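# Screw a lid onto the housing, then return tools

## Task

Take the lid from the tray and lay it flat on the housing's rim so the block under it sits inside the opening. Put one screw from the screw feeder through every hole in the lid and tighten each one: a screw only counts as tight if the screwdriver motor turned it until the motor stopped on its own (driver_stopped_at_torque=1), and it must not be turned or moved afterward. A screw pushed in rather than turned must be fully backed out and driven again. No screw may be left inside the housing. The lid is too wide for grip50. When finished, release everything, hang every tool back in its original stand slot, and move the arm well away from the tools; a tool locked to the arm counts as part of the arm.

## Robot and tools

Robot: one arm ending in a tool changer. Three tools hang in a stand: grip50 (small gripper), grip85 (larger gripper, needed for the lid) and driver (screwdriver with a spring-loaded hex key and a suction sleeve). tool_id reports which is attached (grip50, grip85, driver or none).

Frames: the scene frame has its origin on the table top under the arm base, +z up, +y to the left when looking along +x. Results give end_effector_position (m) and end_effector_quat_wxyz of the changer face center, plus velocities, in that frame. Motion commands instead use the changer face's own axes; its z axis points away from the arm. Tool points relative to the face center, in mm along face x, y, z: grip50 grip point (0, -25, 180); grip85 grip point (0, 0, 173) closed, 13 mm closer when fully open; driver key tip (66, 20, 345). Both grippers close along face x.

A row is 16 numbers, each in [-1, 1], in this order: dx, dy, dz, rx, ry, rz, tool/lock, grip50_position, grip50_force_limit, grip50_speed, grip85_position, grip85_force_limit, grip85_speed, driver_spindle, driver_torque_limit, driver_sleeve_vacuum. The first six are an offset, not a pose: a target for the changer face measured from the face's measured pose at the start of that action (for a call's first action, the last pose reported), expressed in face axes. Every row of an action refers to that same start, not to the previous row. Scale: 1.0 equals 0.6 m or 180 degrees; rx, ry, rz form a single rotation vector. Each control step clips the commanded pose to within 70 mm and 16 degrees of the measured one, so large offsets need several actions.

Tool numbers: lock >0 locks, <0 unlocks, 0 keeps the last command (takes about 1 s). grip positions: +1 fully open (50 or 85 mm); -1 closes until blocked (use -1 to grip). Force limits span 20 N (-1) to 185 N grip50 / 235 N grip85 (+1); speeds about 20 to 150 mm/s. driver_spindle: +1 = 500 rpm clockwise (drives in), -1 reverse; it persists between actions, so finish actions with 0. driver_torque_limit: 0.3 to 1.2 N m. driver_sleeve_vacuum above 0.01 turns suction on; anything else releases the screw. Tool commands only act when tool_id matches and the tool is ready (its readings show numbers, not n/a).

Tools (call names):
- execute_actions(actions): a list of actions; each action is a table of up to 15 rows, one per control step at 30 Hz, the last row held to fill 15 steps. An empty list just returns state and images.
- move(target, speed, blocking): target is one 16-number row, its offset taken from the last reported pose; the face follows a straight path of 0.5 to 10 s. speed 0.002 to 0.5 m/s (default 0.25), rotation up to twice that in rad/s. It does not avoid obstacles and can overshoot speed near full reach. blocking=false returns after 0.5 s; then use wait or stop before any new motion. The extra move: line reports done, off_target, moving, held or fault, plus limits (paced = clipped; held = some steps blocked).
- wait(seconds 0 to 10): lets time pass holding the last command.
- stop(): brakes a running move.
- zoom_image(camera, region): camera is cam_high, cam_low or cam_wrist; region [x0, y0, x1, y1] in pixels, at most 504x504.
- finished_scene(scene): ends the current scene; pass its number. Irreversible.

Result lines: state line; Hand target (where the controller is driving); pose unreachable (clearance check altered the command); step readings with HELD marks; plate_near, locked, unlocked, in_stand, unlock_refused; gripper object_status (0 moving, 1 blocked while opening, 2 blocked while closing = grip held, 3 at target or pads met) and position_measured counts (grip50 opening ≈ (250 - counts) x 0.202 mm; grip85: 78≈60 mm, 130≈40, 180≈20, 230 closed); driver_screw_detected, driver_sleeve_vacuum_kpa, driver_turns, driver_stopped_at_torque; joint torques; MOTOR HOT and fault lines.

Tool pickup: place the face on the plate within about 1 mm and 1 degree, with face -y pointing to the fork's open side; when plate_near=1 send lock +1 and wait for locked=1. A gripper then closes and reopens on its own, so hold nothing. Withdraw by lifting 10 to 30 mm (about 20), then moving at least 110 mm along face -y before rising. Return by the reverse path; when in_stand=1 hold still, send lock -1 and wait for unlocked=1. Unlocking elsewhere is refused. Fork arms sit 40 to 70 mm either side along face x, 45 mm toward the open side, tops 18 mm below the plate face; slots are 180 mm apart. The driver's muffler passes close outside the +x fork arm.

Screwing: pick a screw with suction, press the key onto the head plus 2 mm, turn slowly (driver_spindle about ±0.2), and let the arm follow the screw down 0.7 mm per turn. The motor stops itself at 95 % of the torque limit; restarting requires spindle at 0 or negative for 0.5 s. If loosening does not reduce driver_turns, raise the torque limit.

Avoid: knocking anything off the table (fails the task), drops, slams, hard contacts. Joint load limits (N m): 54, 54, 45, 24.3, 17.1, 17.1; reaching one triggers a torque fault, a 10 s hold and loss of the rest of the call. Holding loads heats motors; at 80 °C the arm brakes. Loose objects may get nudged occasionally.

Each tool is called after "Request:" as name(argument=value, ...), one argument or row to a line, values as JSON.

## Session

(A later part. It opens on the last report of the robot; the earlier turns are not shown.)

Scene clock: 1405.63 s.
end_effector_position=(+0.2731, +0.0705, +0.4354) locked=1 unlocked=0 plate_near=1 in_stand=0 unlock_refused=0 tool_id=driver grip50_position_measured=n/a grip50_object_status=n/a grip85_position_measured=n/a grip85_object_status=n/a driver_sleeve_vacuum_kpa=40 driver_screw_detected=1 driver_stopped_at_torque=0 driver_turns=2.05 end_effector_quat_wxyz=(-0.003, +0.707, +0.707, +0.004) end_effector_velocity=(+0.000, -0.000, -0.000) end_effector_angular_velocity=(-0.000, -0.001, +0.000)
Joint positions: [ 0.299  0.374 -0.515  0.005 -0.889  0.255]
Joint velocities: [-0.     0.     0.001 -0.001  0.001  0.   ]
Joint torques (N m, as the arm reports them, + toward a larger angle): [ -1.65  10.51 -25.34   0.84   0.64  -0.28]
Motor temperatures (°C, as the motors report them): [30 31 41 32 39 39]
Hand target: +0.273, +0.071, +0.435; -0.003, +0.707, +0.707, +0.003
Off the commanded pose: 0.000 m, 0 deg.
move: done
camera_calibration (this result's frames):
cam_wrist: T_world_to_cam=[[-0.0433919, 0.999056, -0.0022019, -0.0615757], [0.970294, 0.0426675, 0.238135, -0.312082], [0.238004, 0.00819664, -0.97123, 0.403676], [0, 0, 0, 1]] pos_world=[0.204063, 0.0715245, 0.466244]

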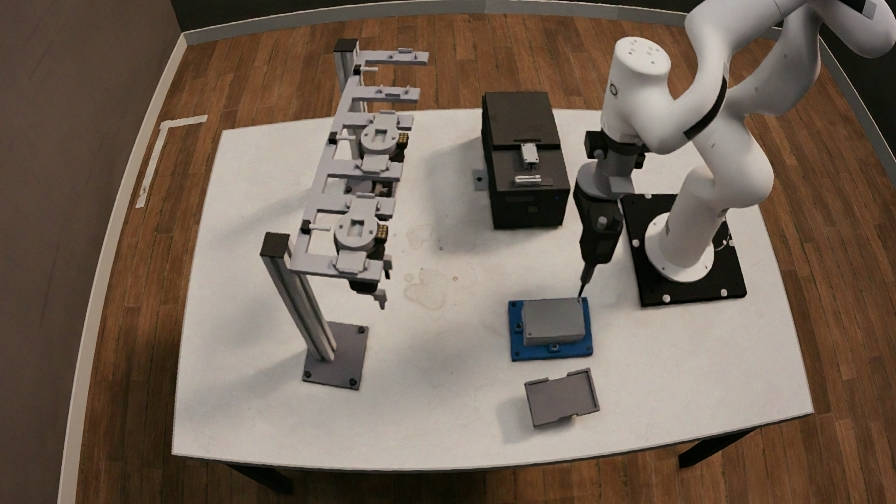

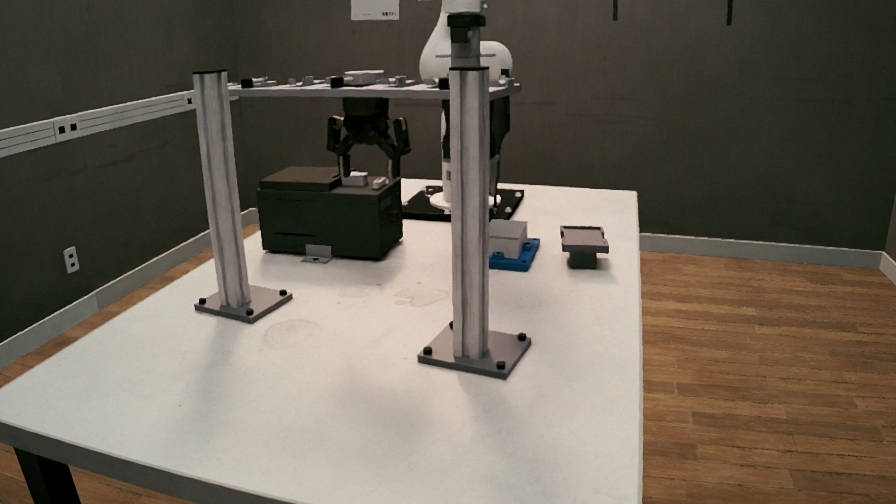

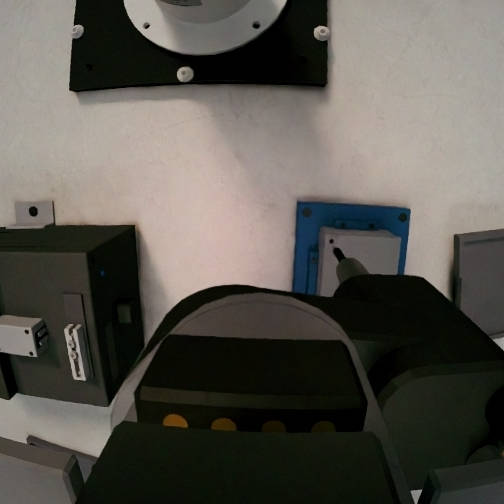

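Request:
execute_actions(
  actions=[
    [[-0.0008,-0.005,0.005,0,0,0,0,0,0,0,1,0,0,0,-1,1]],
    [[0,0,0,0,0,0,0,0,0,0,1,0,0,0,-1,1]],
  ],
)

Request:
zoom_image(
  camera="cam_wrist",
  region=[310,220,360,270],
)

Request:
zoom_image(
  camera="cam_high",
  region=[560,280,600,315],
)

Scene clock: 1480.13 s.
end_effector_position=(+0.2701, +0.0701, +0.4324) locked=1 unlocked=0 plate_near=1 in_stand=0 unlock_refused=0 tool_id=driver grip50_position_measured=n/a grip50_object_status=n/a grip85_position_measured=n/a grip85_object_status=n/a driver_sleeve_vacuum_kpa=40 driver_screw_detected=1 driver_stopped_at_torque=0 driver_turns=2.05 end_effector_quat_wxyz=(-0.003, +0.707, +0.707, +0.004) end_effector_velocity=(-0.000, +0.000, -0.000) end_effector_angular_velocity=(-0.001, +0.002, +0.001)
Joint positions: [ 0.3    0.38  -0.504  0.005 -0.884  0.257]
Joint velocities: [ 0.001  0.     0.    -0.    -0.002 -0.   ]
Joint torques (N m, as the arm reports them, + toward a larger angle): [ -2.54   9.84 -26.15   1.1    0.63  -0.29]
Motor temperatures (°C, as the motors report them): [30 30 41 32 39 39]
Hand target: +0.270, +0.070, +0.432; -0.003, +0.707, +0.707, +0.004
Off the commanded pose: 0.000 m, 0 deg.
Step readings (end_effector_position; steps 1 to 15: 1st action; 16 to 30: 2nd action):
0: (+0.2731, +0.0705, +0.4353)
1: (+0.2731, +0.0705, +0.4353)
2: (+0.2728, +0.0705, +0.4350)
4: (+0.2713, +0.0703, +0.4335)
8: (+0.2701, +0.0701, +0.4324)
15: (+0.2701, +0.0701, +0.4324)
16: (+0.2701, +0.0701, +0.4324)
17: (+0.2701, +0.0701, +0.4324)
19: (+0.2701, +0.0701, +0.4324)
23: (+0.2701, +0.0701, +0.4324)
30: end_effector_position above
camera_calibration (this result's frames):
cam_wrist: T_world_to_cam=[[-0.0433783, 0.999056, -0.00218449, -0.0612766], [0.970273, 0.0426495, 0.238224, -0.308502], [0.238092, 0.00821419, -0.971208, 0.401461], [0, 0, 0, 1]] pos_world=[0.201089, 0.0710785, 0.463261]

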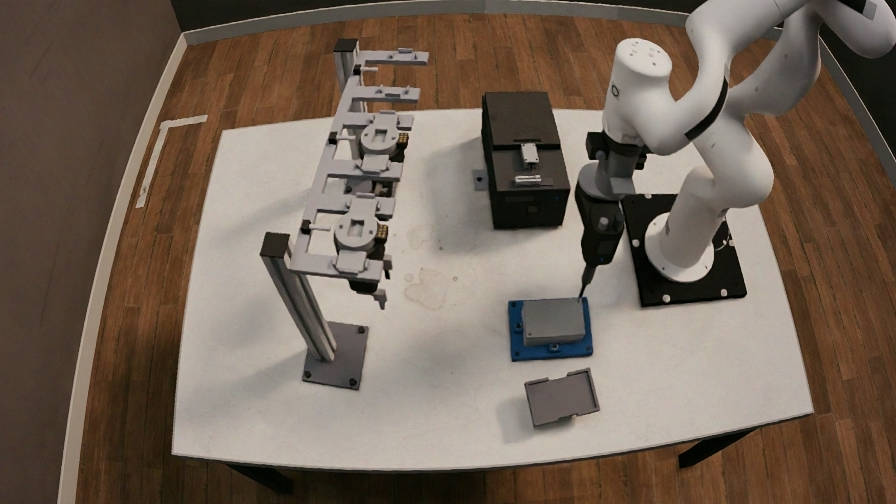

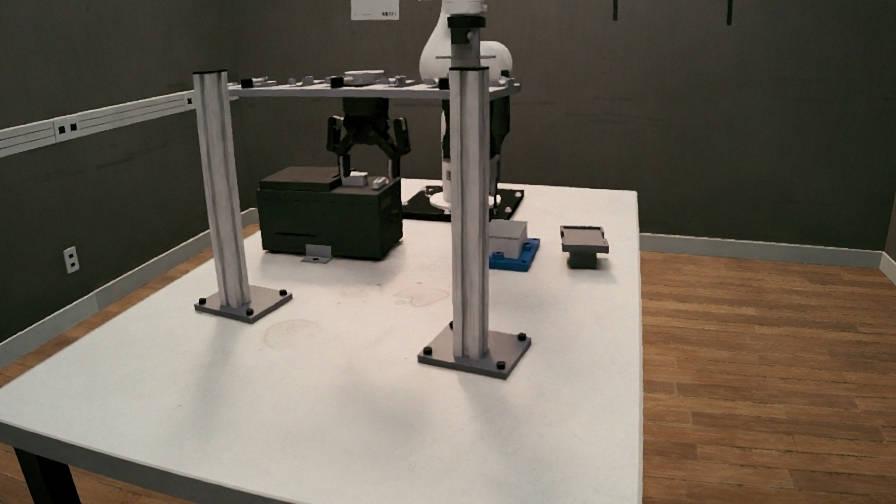

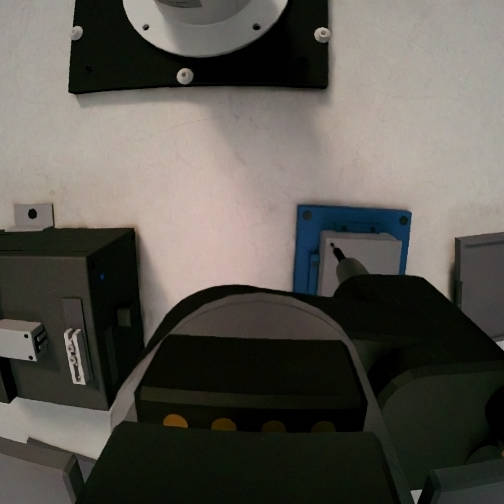

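Region (310, 220, 360, 270) of cam_wrist's 504x504 image, scaled by 10.080, with more detail than that image has.

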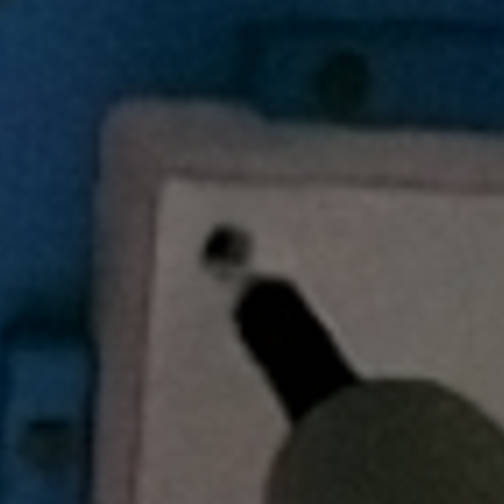

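Region (560, 280, 600, 315) of cam_high's 896x504 image, scaled by 12.600, with more detail than that image has; it fills the top 441 rows of this view, and the rest is white.

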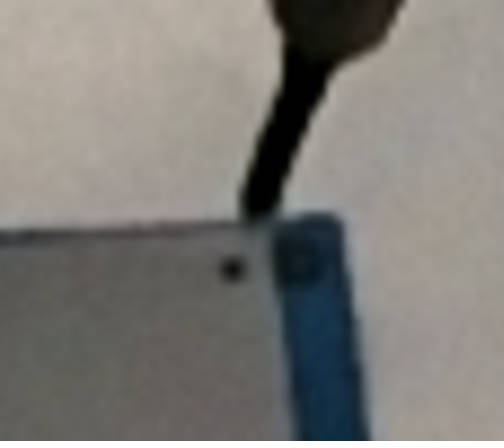

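Request:
execute_actions(
  actions=[
    [[0,0,0.005,0,0,0,0,0,0,0,1,0,0,0,-1,1]],
    [[0,0,0,0,0,0,0,0,0,0,1,0,0,0,-1,1]],
  ],
)

Request:
zoom_image(
  camera="cam_wrist",
  region=[315,225,355,265],
)

Request:
zoom_image(
  camera="cam_high",
  region=[565,285,595,311],
)

Scene clock: 1497.37 s.
end_effector_position=(+0.2702, +0.0701, +0.4295) locked=1 unlocked=0 plate_near=1 in_stand=0 unlock_refused=0 tool_id=driver grip50_position_measured=n/a grip50_object_status=n/a grip85_position_measured=n/a grip85_object_status=n/a driver_sleeve_vacuum_kpa=40 driver_screw_detected=1 driver_stopped_at_torque=0 driver_turns=2.05 end_effector_quat_wxyz=(-0.003, +0.707, +0.707, +0.004) end_effector_velocity=(-0.000, +0.000, -0.000) end_effector_angular_velocity=(+0.000, +0.002, -0.001)
Joint positions: [ 0.3    0.377 -0.5    0.005 -0.875  0.256]
Joint velocities: [-0.    -0.001  0.     0.001 -0.001  0.   ]
Joint torques (N m, as the arm reports them, + toward a larger angle): [ -2.     9.4  -25.76   0.67   0.55  -0.43]
Motor temperatures (°C, as the motors report them): [30 30 41 32 39 39]
Hand target: +0.270, +0.070, +0.429; -0.003, +0.707, +0.707, +0.004
Off the commanded pose: 0.000 m, 0 deg.
Step readings (end_effector_position; steps 1 to 15: 1st action; 16 to 30: 2nd action):
0: (+0.2701, +0.0701, +0.4324)
1: (+0.2701, +0.0701, +0.4324)
2: (+0.2702, +0.0701, +0.4321)
4: (+0.2702, +0.0701, +0.4306)
8: (+0.2701, +0.0701, +0.4295)
15: (+0.2702, +0.0701, +0.4295)
16: (+0.2702, +0.0701, +0.4295)
17: (+0.2702, +0.0701, +0.4295)
19: (+0.2702, +0.0701, +0.4295)
23: (+0.2702, +0.0701, +0.4295)
30: end_effector_position above
camera_calibration (this result's frames):
cam_wrist: T_world_to_cam=[[-0.0433663, 0.999057, -0.00218127, -0.0613135], [0.970262, 0.0426366, 0.238274, -0.307821], [0.238143, 0.00821667, -0.971195, 0.398549], [0, 0, 0, 1]] pos_world=[0.201097, 0.0711053, 0.460281]

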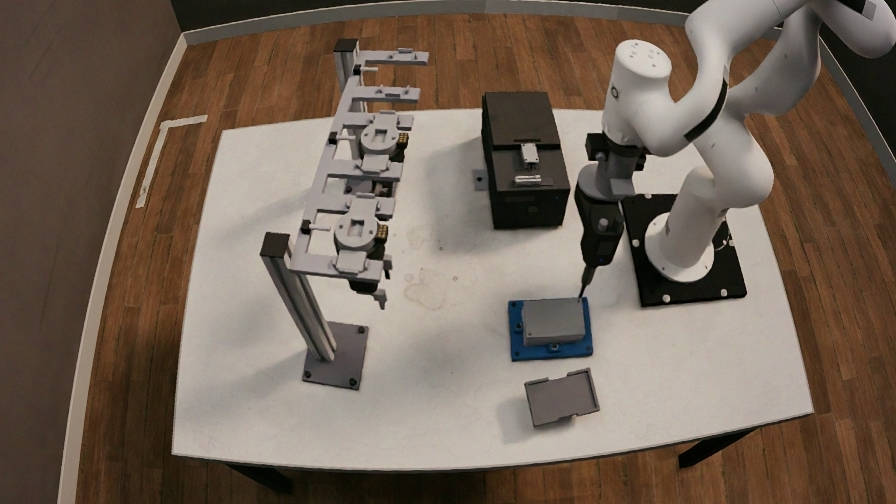

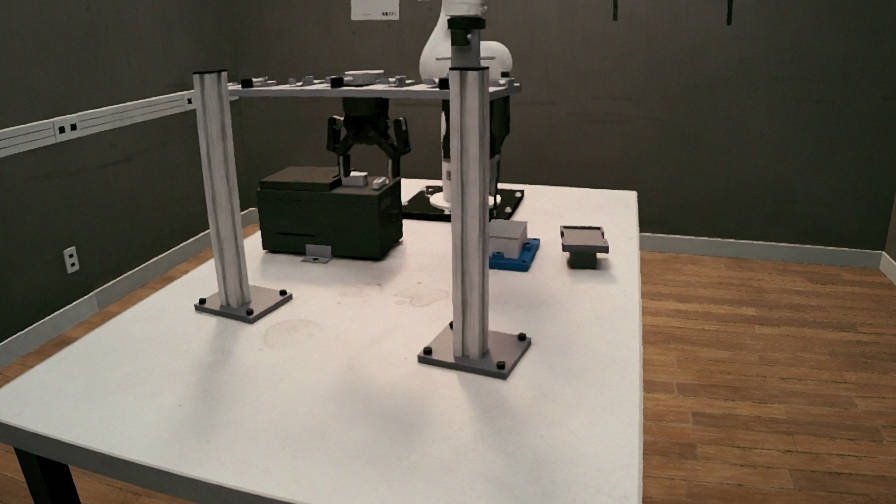

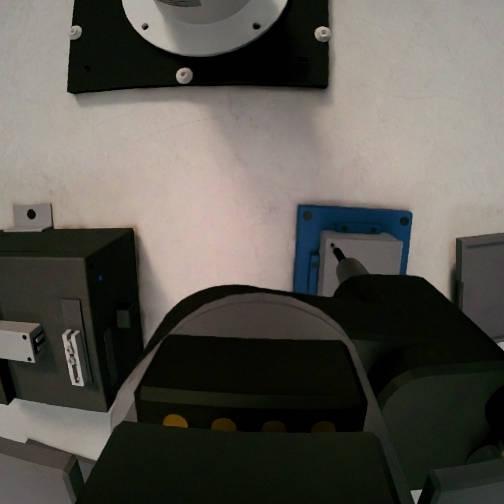

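Region (315, 225, 355, 265) of cam_wrist's 504x504 image, scaled by 12.600, with more detail than that image has.

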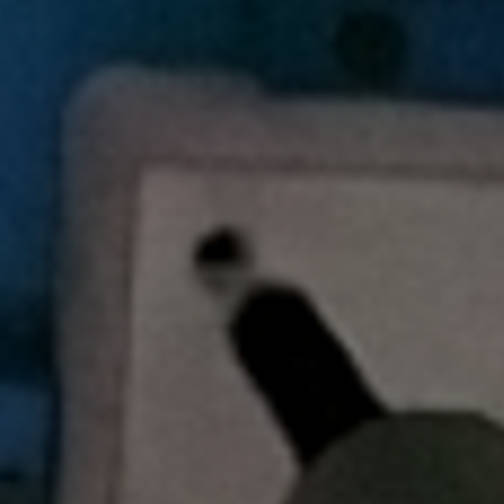

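Region (565, 285, 595, 311) of cam_high's 896x504 image, scaled by 16.800, with more detail than that image has; it fills the top 437 rows of this view, and the rest is white.

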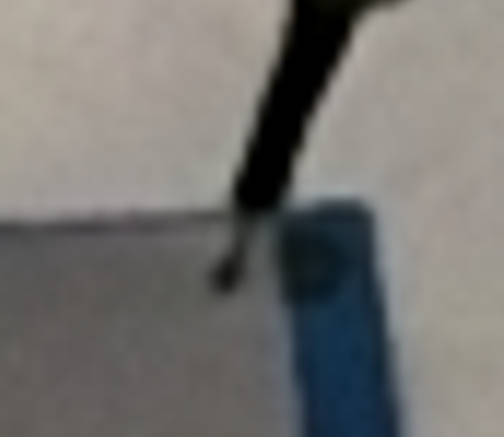

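Request:
execute_actions(
  actions=[
    [[0,0,0.0025,0,0,0,0,0,0,0,1,0,0,0,-1,1]],
    [[0,0,0.0025,0,0,0,0,0,0,0,1,0,0,0,-1,1]],
    [[0,0,0.0025,0,0,0,0,0,0,0,1,0,0,0,-1,1]],
    [[0,0,0,0,0,0,0,0,0,0,1,0,0,0,-1,1]],
  ],
)

Request:
zoom_image(
  camera="cam_wrist",
  region=[315,225,355,265],
)

Request:
zoom_image(
  camera="cam_high",
  region=[565,285,595,311],
)

Scene clock: 1516.03 s.
end_effector_position=(+0.2702, +0.0702, +0.4250) locked=1 unlocked=0 plate_near=1 in_stand=0 unlock_refused=0 tool_id=driver grip50_position_measured=n/a grip50_object_status=n/a grip85_position_measured=n/a grip85_object_status=n/a driver_sleeve_vacuum_kpa=40 driver_screw_detected=1 driver_stopped_at_torque=0 driver_turns=2.05 end_effector_quat_wxyz=(-0.003, +0.707, +0.707, +0.004) end_effector_velocity=(-0.000, +0.000, -0.000) end_effector_angular_velocity=(-0.001, +0.003, +0.001)
Joint positions: [ 0.3    0.371 -0.493  0.005 -0.863  0.256]
Joint velocities: [ 0.001 -0.001  0.     0.    -0.002 -0.001]
Joint torques (N m, as the arm reports them, + toward a larger angle): [ -1.63   9.83 -25.65   0.85   0.57  -0.31]
Motor temperatures (°C, as the motors report them): [30 30 41 32 39 39]
Hand target: +0.270, +0.070, +0.425; -0.003, +0.707, +0.707, +0.004
Off the commanded pose: 0.000 m, 0 deg.
Step readings (end_effector_position; steps 1 to 15: 1st action; 16 to 30: 2nd action; 31 to 45: 3rd action; 46 to 60: 4th action):
0: (+0.2702, +0.0701, +0.4295)
1: (+0.2702, +0.0701, +0.4294)
2: (+0.2702, +0.0701, +0.4293)
4: (+0.2702, +0.0701, +0.4285)
8: (+0.2701, +0.0701, +0.4280)
15: (+0.2702, +0.0701, +0.4280)
16: (+0.2702, +0.0701, +0.4280)
17: (+0.2702, +0.0701, +0.4278)
19: (+0.2702, +0.0702, +0.4270)
23: (+0.2701, +0.0701, +0.4265)
30: (+0.2702, +0.0702, +0.4265)
31: (+0.2702, +0.0702, +0.4265)
32: (+0.2702, +0.0702, +0.4263)
34: (+0.2702, +0.0702, +0.4255)
38: (+0.2701, +0.0702, +0.4250)
45: (+0.2702, +0.0702, +0.4250)
46: (+0.2702, +0.0702, +0.4250)
47: (+0.2702, +0.0702, +0.4250)
49: (+0.2702, +0.0702, +0.4250)
53: (+0.2702, +0.0702, +0.4250)
60: end_effector_position above
camera_calibration (this result's frames):
cam_wrist: T_world_to_cam=[[-0.0433482, 0.999058, -0.00217651, -0.0613688], [0.970244, 0.0426172, 0.238351, -0.3068], [0.238219, 0.00822033, -0.971177, 0.39418], [0, 0, 0, 1]] pos_world=[0.20111, 0.0711457, 0.45581]

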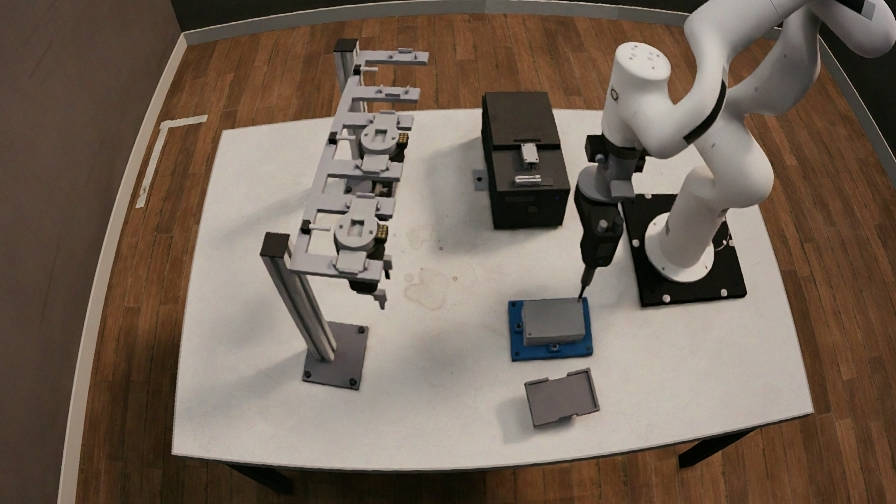

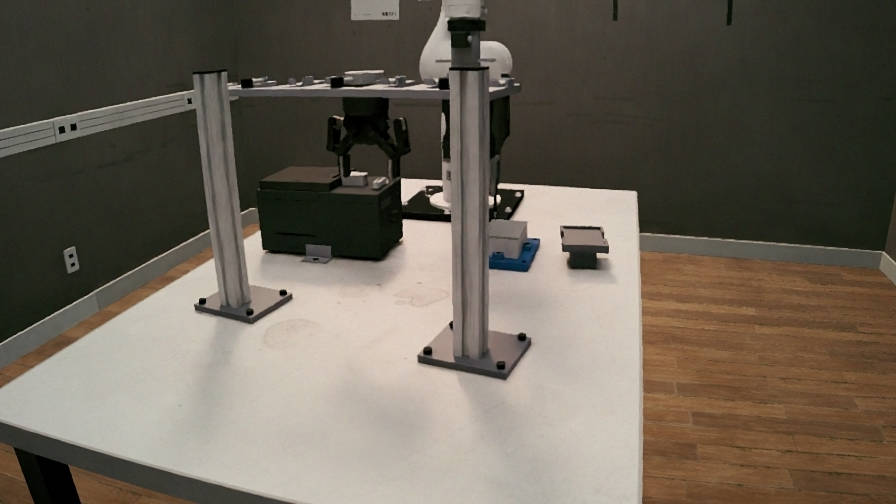

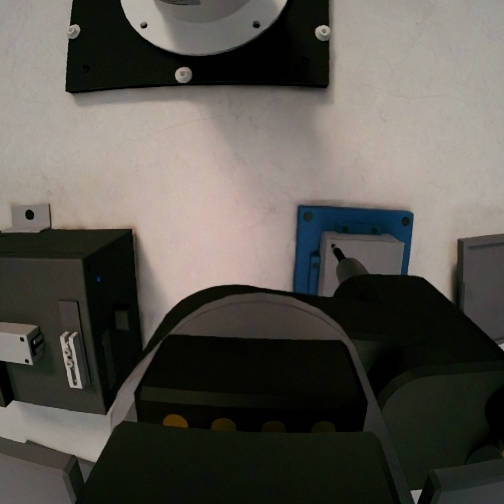

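Region (315, 225, 355, 265) of cam_wrist's 504x504 image, scaled by 12.600, with more detail than that image has.

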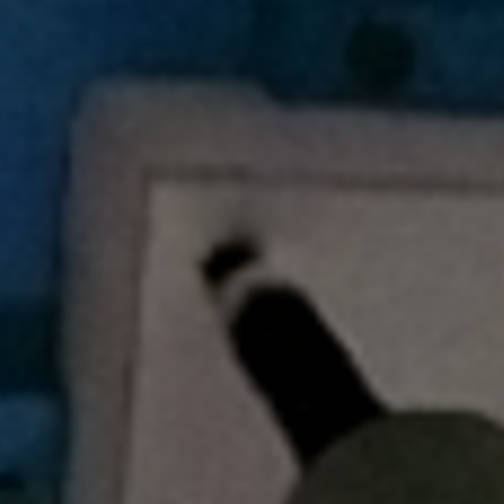

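Region (565, 285, 595, 311) of cam_high's 896x504 image, scaled by 16.800, with more detail than that image has; it fills the top 437 rows of this view, and the rest is white.

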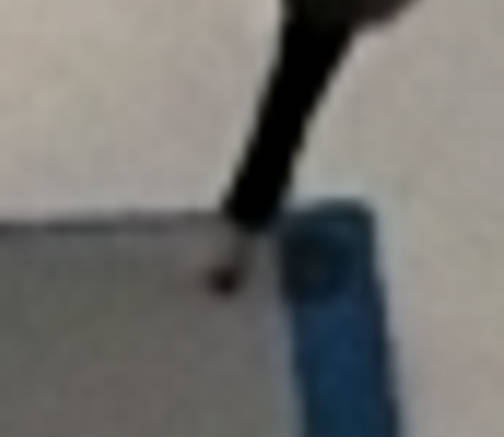

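Request:
execute_actions(
  actions=[
    [[0,0,0.0025,0,0,0,0,0,0,0,1,0,0,0,-1,1]],
    [[0,0,0.0025,0,0,0,0,0,0,0,1,0,0,0,-1,1]],
    [[0,0,0.0025,0,0,0,0,0,0,0,1,0,0,0,-1,1]],
    [[0,0,0,0,0,0,0,0,0,0,1,0,0,0,-1,1]],
  ],
)

Request:
zoom_image(
  camera="cam_wrist",
  region=[315,225,355,265],
)

Request:
zoom_image(
  camera="cam_high",
  region=[565,285,595,311],
)

Scene clock: 1529.73 s.
end_effector_position=(+0.2702, +0.0702, +0.4205) locked=1 unlocked=0 plate_near=1 in_stand=0 unlock_refused=0 tool_id=driver grip50_position_measured=n/a grip50_object_status=n/a grip85_position_measured=n/a grip85_object_status=n/a driver_sleeve_vacuum_kpa=40 driver_screw_detected=1 driver_stopped_at_torque=0 driver_turns=2.05 end_effector_quat_wxyz=(-0.003, +0.707, +0.707, +0.004) end_effector_velocity=(-0.000, -0.000, -0.000) end_effector_angular_velocity=(-0.000, +0.000, -0.001)
Joint positions: [ 0.3    0.365 -0.486  0.005 -0.85   0.256]
Joint velocities: [-0.     0.     0.001  0.     0.     0.   ]
Joint torques (N m, as the arm reports them, + toward a larger angle): [ -2.32   9.93 -25.71   0.77   0.71  -0.29]
Motor temperatures (°C, as the motors report them): [30 30 41 32 39 39]
Hand target: +0.270, +0.070, +0.421; -0.003, +0.707, +0.707, +0.004
Off the commanded pose: 0.000 m, 0 deg.
Step readings (end_effector_position; steps 1 to 15: 1st action; 16 to 30: 2nd action; 31 to 45: 3rd action; 46 to 60: 4th action):
0: (+0.2702, +0.0702, +0.4250)
1: (+0.2702, +0.0702, +0.4250)
2: (+0.2702, +0.0702, +0.4248)
4: (+0.2702, +0.0702, +0.4240)
8: (+0.2701, +0.0702, +0.4235)
15: (+0.2702, +0.0702, +0.4235)
16: (+0.2702, +0.0702, +0.4235)
17: (+0.2702, +0.0702, +0.4233)
19: (+0.2702, +0.0702, +0.4226)
23: (+0.2701, +0.0702, +0.4220)
30: (+0.2702, +0.0702, +0.4220)
31: (+0.2702, +0.0702, +0.4220)
32: (+0.2702, +0.0702, +0.4218)
34: (+0.2702, +0.0702, +0.4211)
38: (+0.2701, +0.0702, +0.4205)
45: (+0.2702, +0.0702, +0.4205)
46: (+0.2702, +0.0702, +0.4205)
47: (+0.2702, +0.0702, +0.4205)
49: (+0.2702, +0.0702, +0.4205)
53: (+0.2702, +0.0702, +0.4205)
60: end_effector_position above
camera_calibration (this result's frames):
cam_wrist: T_world_to_cam=[[-0.0433298, 0.999058, -0.00217229, -0.061424], [0.970226, 0.0425977, 0.238427, -0.305779], [0.238295, 0.00822339, -0.971158, 0.38981], [0, 0, 0, 1]] pos_world=[0.201123, 0.0711861, 0.45134]

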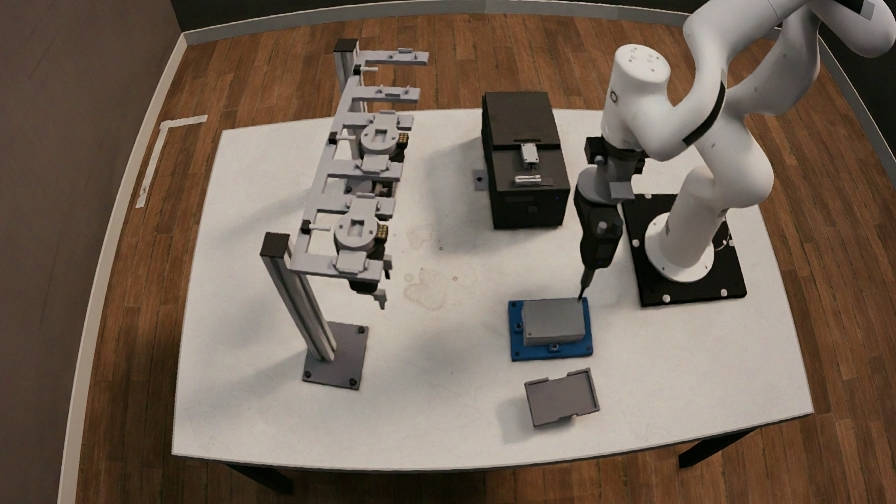

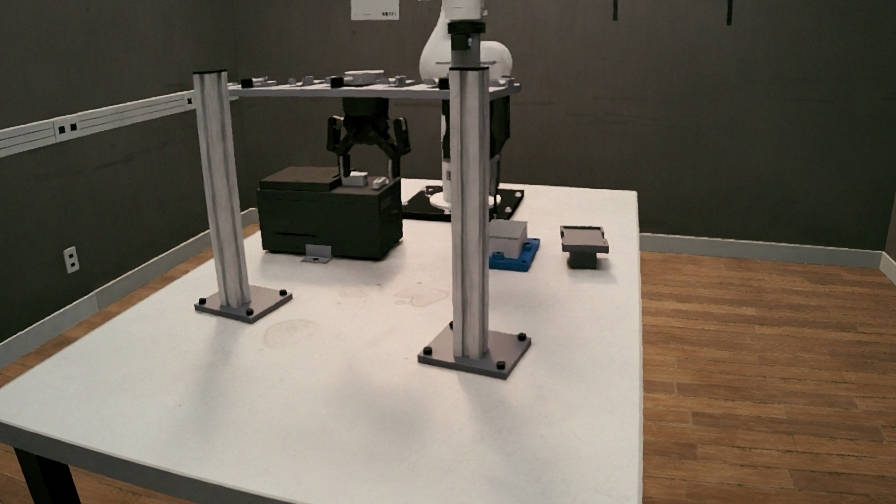

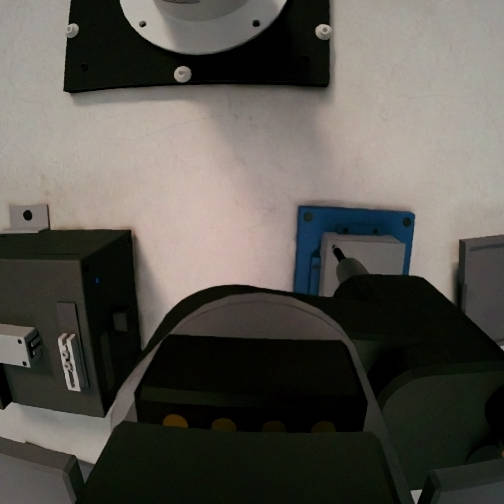

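Region (315, 225, 355, 265) of cam_wrist's 504x504 image, scaled by 12.600, with more detail than that image has.

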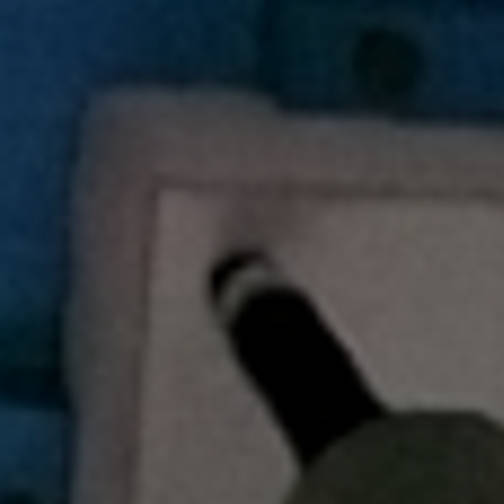

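Region (565, 285, 595, 311) of cam_high's 896x504 image, scaled by 16.800, with more detail than that image has; it fills the top 437 rows of this view, and the rest is white.

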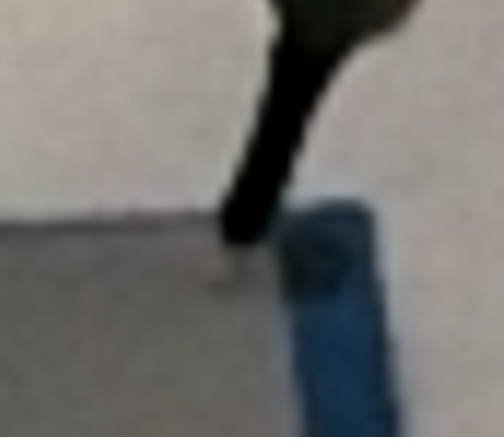

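Request:
execute_actions(
  actions=[
    [[0,0,0.001,0,0,0,0,0,0,0,1,0,0,0.2,0,1]],
    [[0,0,0.001,0,0,0,0,0,0,0,1,0,0,0.2,0,1]],
    [[0,0,0.001,0,0,0,0,0,0,0,1,0,0,0.2,0,1]],
    [[0,0,0.001,0,0,0,0,0,0,0,1,0,0,0.2,0,1]],
    [[0,0,0.001,0,0,0,0,0,0,0,1,0,0,0.2,0,1]],
    [[0,0,0.001,0,0,0,0,0,0,0,1,0,0,0.2,0,1]],
    [[0,0,0,0,0,0,0,0,0,0,1,0,0,0,0,1]],
  ],
)

Request:
zoom_image(
  camera="cam_wrist",
  region=[315,225,355,265],
)

Request:
zoom_image(
  camera="cam_high",
  region=[565,285,595,311],
)

Scene clock: 1557.17 s.
end_effector_position=(+0.2702, +0.0702, +0.4170) locked=1 unlocked=0 plate_near=1 in_stand=0 unlock_refused=0 tool_id=driver grip50_position_measured=n/a grip50_object_status=n/a grip85_position_measured=n/a grip85_object_status=n/a driver_sleeve_vacuum_kpa=32 driver_screw_detected=1 driver_stopped_at_torque=0 driver_turns=6.99 end_effector_quat_wxyz=(-0.003, +0.707, +0.707, +0.004) end_effector_velocity=(+0.000, +0.000, +0.000) end_effector_angular_velocity=(+0.001, -0.001, -0.000)
Joint positions: [ 0.3    0.361 -0.48   0.005 -0.84   0.256]
Joint velocities: [ 0.     0.    -0.     0.001  0.     0.   ]
Joint torques (N m, as the arm reports them, + toward a larger angle): [ -1.84   9.85 -25.29   0.66   0.67  -0.32]
Motor temperatures (°C, as the motors report them): [30 30 41 32 39 39]
Hand target: +0.270, +0.070, +0.417; -0.003, +0.707, +0.707, +0.004
Off the commanded pose: 0.000 m, 0 deg.
Step readings (end_effector_position; steps 1 to 15: 1st action; 16 to 30: 2nd action; 31 to 45: 3rd action; 46 to 60: 4th action; 61 to 75: 5th action; 76 to 90: 6th action; 91 to 105: 7th action):
0: (+0.2702, +0.0702, +0.4205)
1: (+0.2702, +0.0702, +0.4205)
2: (+0.2702, +0.0702, +0.4204)
4: (+0.2702, +0.0702, +0.4201)
8: (+0.2702, +0.0702, +0.4199)
15: (+0.2702, +0.0702, +0.4199)
16: (+0.2702, +0.0702, +0.4199)
17: (+0.2702, +0.0702, +0.4199)
19: (+0.2702, +0.0702, +0.4195)
23: (+0.2702, +0.0702, +0.4193)
30: (+0.2702, +0.0702, +0.4193)
31: (+0.2702, +0.0702, +0.4193)
32: (+0.2702, +0.0702, +0.4193)
34: (+0.2702, +0.0702, +0.4190)
38: (+0.2702, +0.0702, +0.4187)
45: (+0.2702, +0.0702, +0.4187)
46: (+0.2702, +0.0702, +0.4187)
47: (+0.2702, +0.0702, +0.4187)
49: (+0.2702, +0.0702, +0.4184)
53: (+0.2702, +0.0702, +0.4181)
60: (+0.2702, +0.0702, +0.4181)
61: (+0.2702, +0.0702, +0.4181)
62: (+0.2702, +0.0702, +0.4181)
64: (+0.2702, +0.0702, +0.4178)
68: (+0.2702, +0.0702, +0.4175)
75: (+0.2702, +0.0702, +0.4175)
76: (+0.2702, +0.0702, +0.4175)
77: (+0.2702, +0.0702, +0.4175)
79: (+0.2702, +0.0702, +0.4172)
83: (+0.2702, +0.0702, +0.4170)
90: (+0.2702, +0.0702, +0.4170)
91: (+0.2702, +0.0702, +0.4170)
92: (+0.2702, +0.0702, +0.4170)
94: (+0.2702, +0.0702, +0.4170)
98: (+0.2702, +0.0702, +0.4170)
105: end_effector_position above
camera_calibration (this result's frames):
cam_wrist: T_world_to_cam=[[-0.0433212, 0.999059, -0.00218165, -0.061459], [0.970223, 0.0425915, 0.238439, -0.304935], [0.238308, 0.00821277, -0.971155, 0.386332], [0, 0, 0, 1]] pos_world=[0.201127, 0.0712159, 0.447763]

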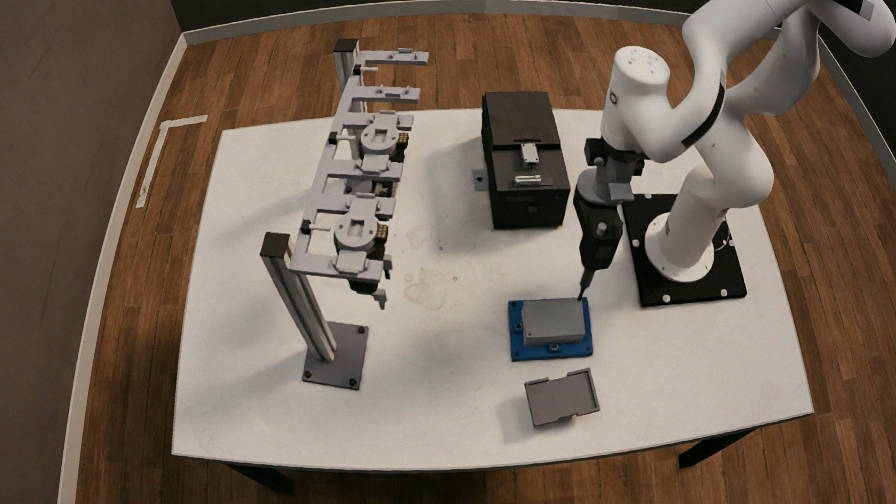

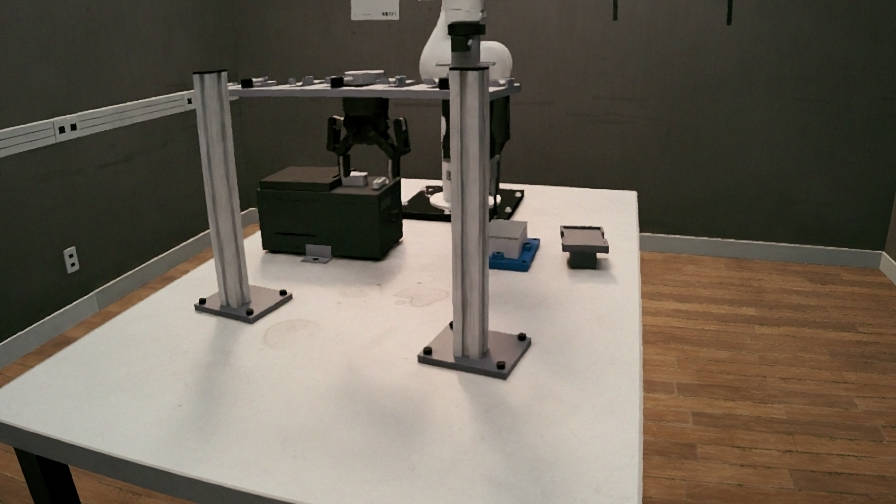

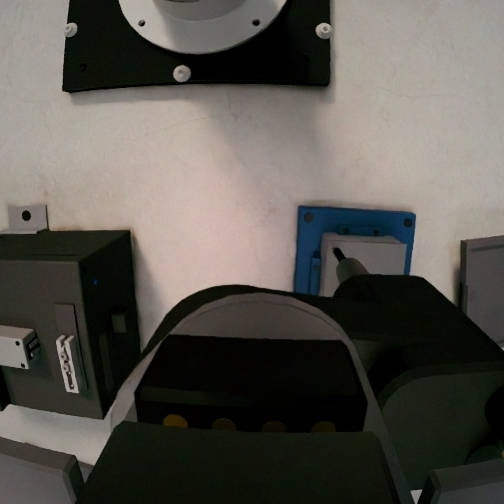

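Region (315, 225, 355, 265) of cam_wrist's 504x504 image, scaled by 12.600, with more detail than that image has.

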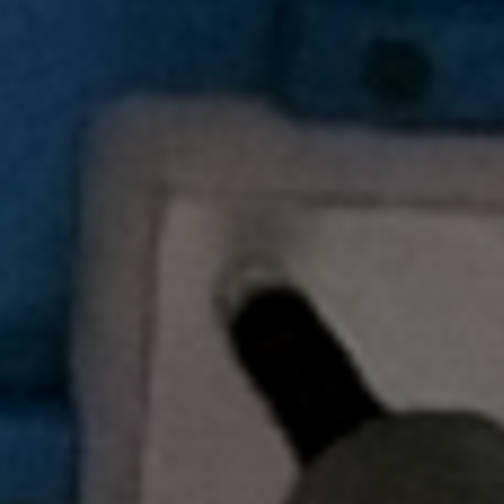

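Region (565, 285, 595, 311) of cam_high's 896x504 image, scaled by 16.800, with more detail than that image has; it fills the top 437 rows of this view, and the rest is white.

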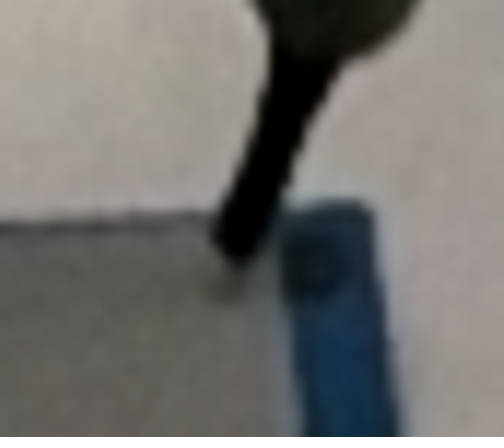

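Request:
execute_actions(
  actions=[
    [[0,0,0.0025,0,0,0,0,0,0,0,1,0,0,0,0,1]],
    [[0,0,0.0012,0,0,0,0,0,0,0,1,0,0,0.2,0,1]],
    [[0,0,0.0012,0,0,0,0,0,0,0,1,0,0,0.2,0,1]],
    [[0,0,0.0011,0,0,0,0,0,0,0,1,0,0,0.2,0,1]],
    [[0,0,0.001,0,0,0,0,0,0,0,1,0,0,0.2,0,1]],
    [[0,0,0,0,0,0,0,0,0,0,1,0,0,0,0,1]],
  ],
)

Request:
zoom_image(
  camera="cam_wrist",
  region=[315,225,355,265],
)

Request:
zoom_image(
  camera="cam_high",
  region=[565,285,595,311],
)

Scene clock: 1572.10 s.
end_effector_position=(+0.2701, +0.0702, +0.4127) locked=1 unlocked=0 plate_near=1 in_stand=0 unlock_refused=0 tool_id=driver grip50_position_measured=n/a grip50_object_status=n/a grip85_position_measured=n/a grip85_object_status=n/a driver_sleeve_vacuum_kpa=38 driver_screw_detected=1 driver_stopped_at_torque=0 driver_turns=10.27 end_effector_quat_wxyz=(-0.003, +0.707, +0.707, +0.004) end_effector_velocity=(-0.000, -0.000, +0.000) end_effector_angular_velocity=(-0.000, +0.001, -0.000)
Joint positions: [ 0.3    0.355 -0.474  0.005 -0.829  0.256]
Joint velocities: [-0.     0.001 -0.    -0.    -0.001  0.   ]
Joint torques (N m, as the arm reports them, + toward a larger angle): [ -1.31   9.83 -24.62   1.2    1.2   -0.3 ]
Motor temperatures (°C, as the motors report them): [30 30 41 32 39 39]
Hand target: +0.270, +0.070, +0.413; -0.003, +0.707, +0.707, +0.004
Off the commanded pose: 0.000 m, 0 deg.
Step readings (end_effector_position; steps 1 to 15: 1st action; 16 to 30: 2nd action; 31 to 45: 3rd action; 46 to 60: 4th action; 61 to 75: 5th action; 76 to 90: 6th action):
0: (+0.2702, +0.0702, +0.4170)
1: (+0.2702, +0.0702, +0.4169)
2: (+0.2702, +0.0702, +0.4168)
4: (+0.2702, +0.0702, +0.4160)
8: (+0.2702, +0.0702, +0.4155)
15: (+0.2702, +0.0702, +0.4155)
16: (+0.2702, +0.0702, +0.4155)
17: (+0.2702, +0.0703, +0.4154)
19: (+0.2702, +0.0702, +0.4150)
23: (+0.2702, +0.0703, +0.4148)
30: (+0.2702, +0.0703, +0.4148)
31: (+0.2702, +0.0703, +0.4147)
32: (+0.2702, +0.0703, +0.4147)
34: (+0.2702, +0.0702, +0.4144)
38: (+0.2702, +0.0702, +0.4142)
45: (+0.2701, +0.0702, +0.4140)
46: (+0.2701, +0.0702, +0.4140)
47: (+0.2702, +0.0702, +0.4139)
49: (+0.2701, +0.0702, +0.4136)
53: (+0.2701, +0.0702, +0.4134)
60: (+0.2701, +0.0702, +0.4134)
61: (+0.2701, +0.0702, +0.4133)
62: (+0.2701, +0.0702, +0.4133)
64: (+0.2701, +0.0702, +0.4130)
68: (+0.2701, +0.0702, +0.4128)
75: (+0.2701, +0.0702, +0.4128)
76: (+0.2701, +0.0702, +0.4127)
77: (+0.2701, +0.0702, +0.4127)
79: (+0.2701, +0.0702, +0.4127)
83: (+0.2701, +0.0702, +0.4127)
90: end_effector_position above
camera_calibration (this result's frames):
cam_wrist: T_world_to_cam=[[-0.0433474, 0.999057, -0.00239069, -0.0613599], [0.970295, 0.0426693, 0.238132, -0.303776], [0.23801, 0.00800274, -0.97123, 0.382391], [0, 0, 0, 1]] pos_world=[0.20108, 0.0712038, 0.443581]

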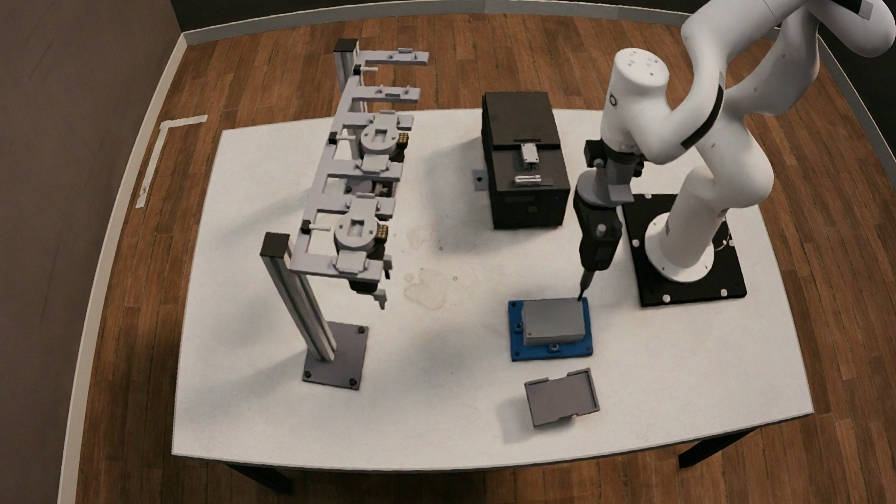

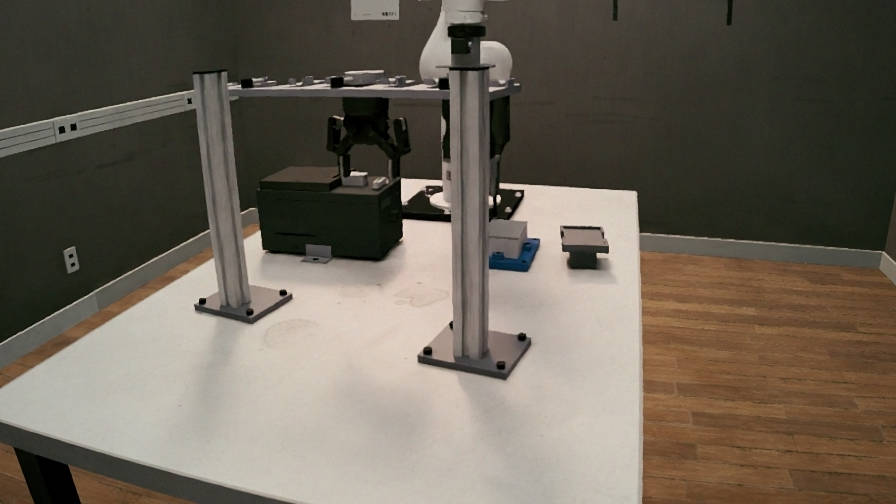

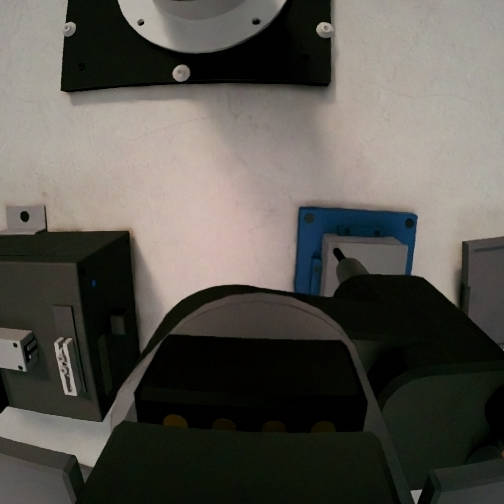

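Region (315, 225, 355, 265) of cam_wrist's 504x504 image, scaled by 12.600, with more detail than that image has.

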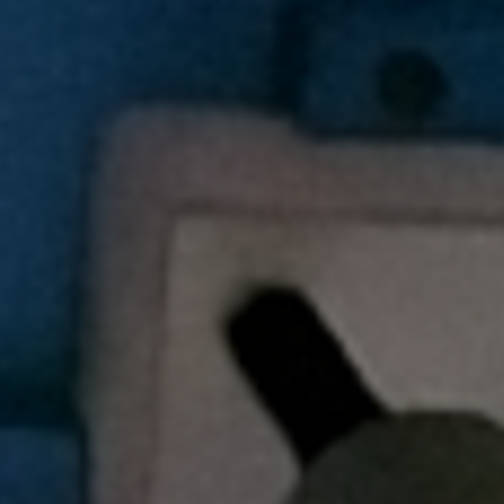

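Region (565, 285, 595, 311) of cam_high's 896x504 image, scaled by 16.800, with more detail than that image has; it fills the top 437 rows of this view, and the rest is white.

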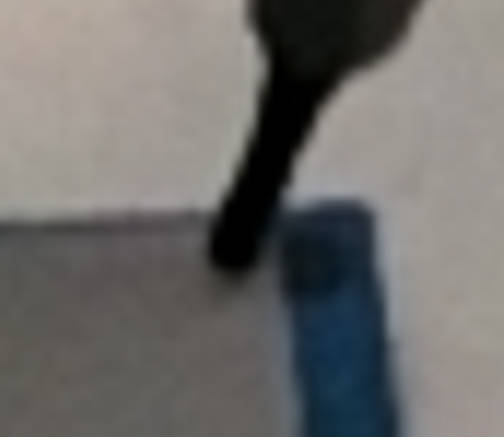

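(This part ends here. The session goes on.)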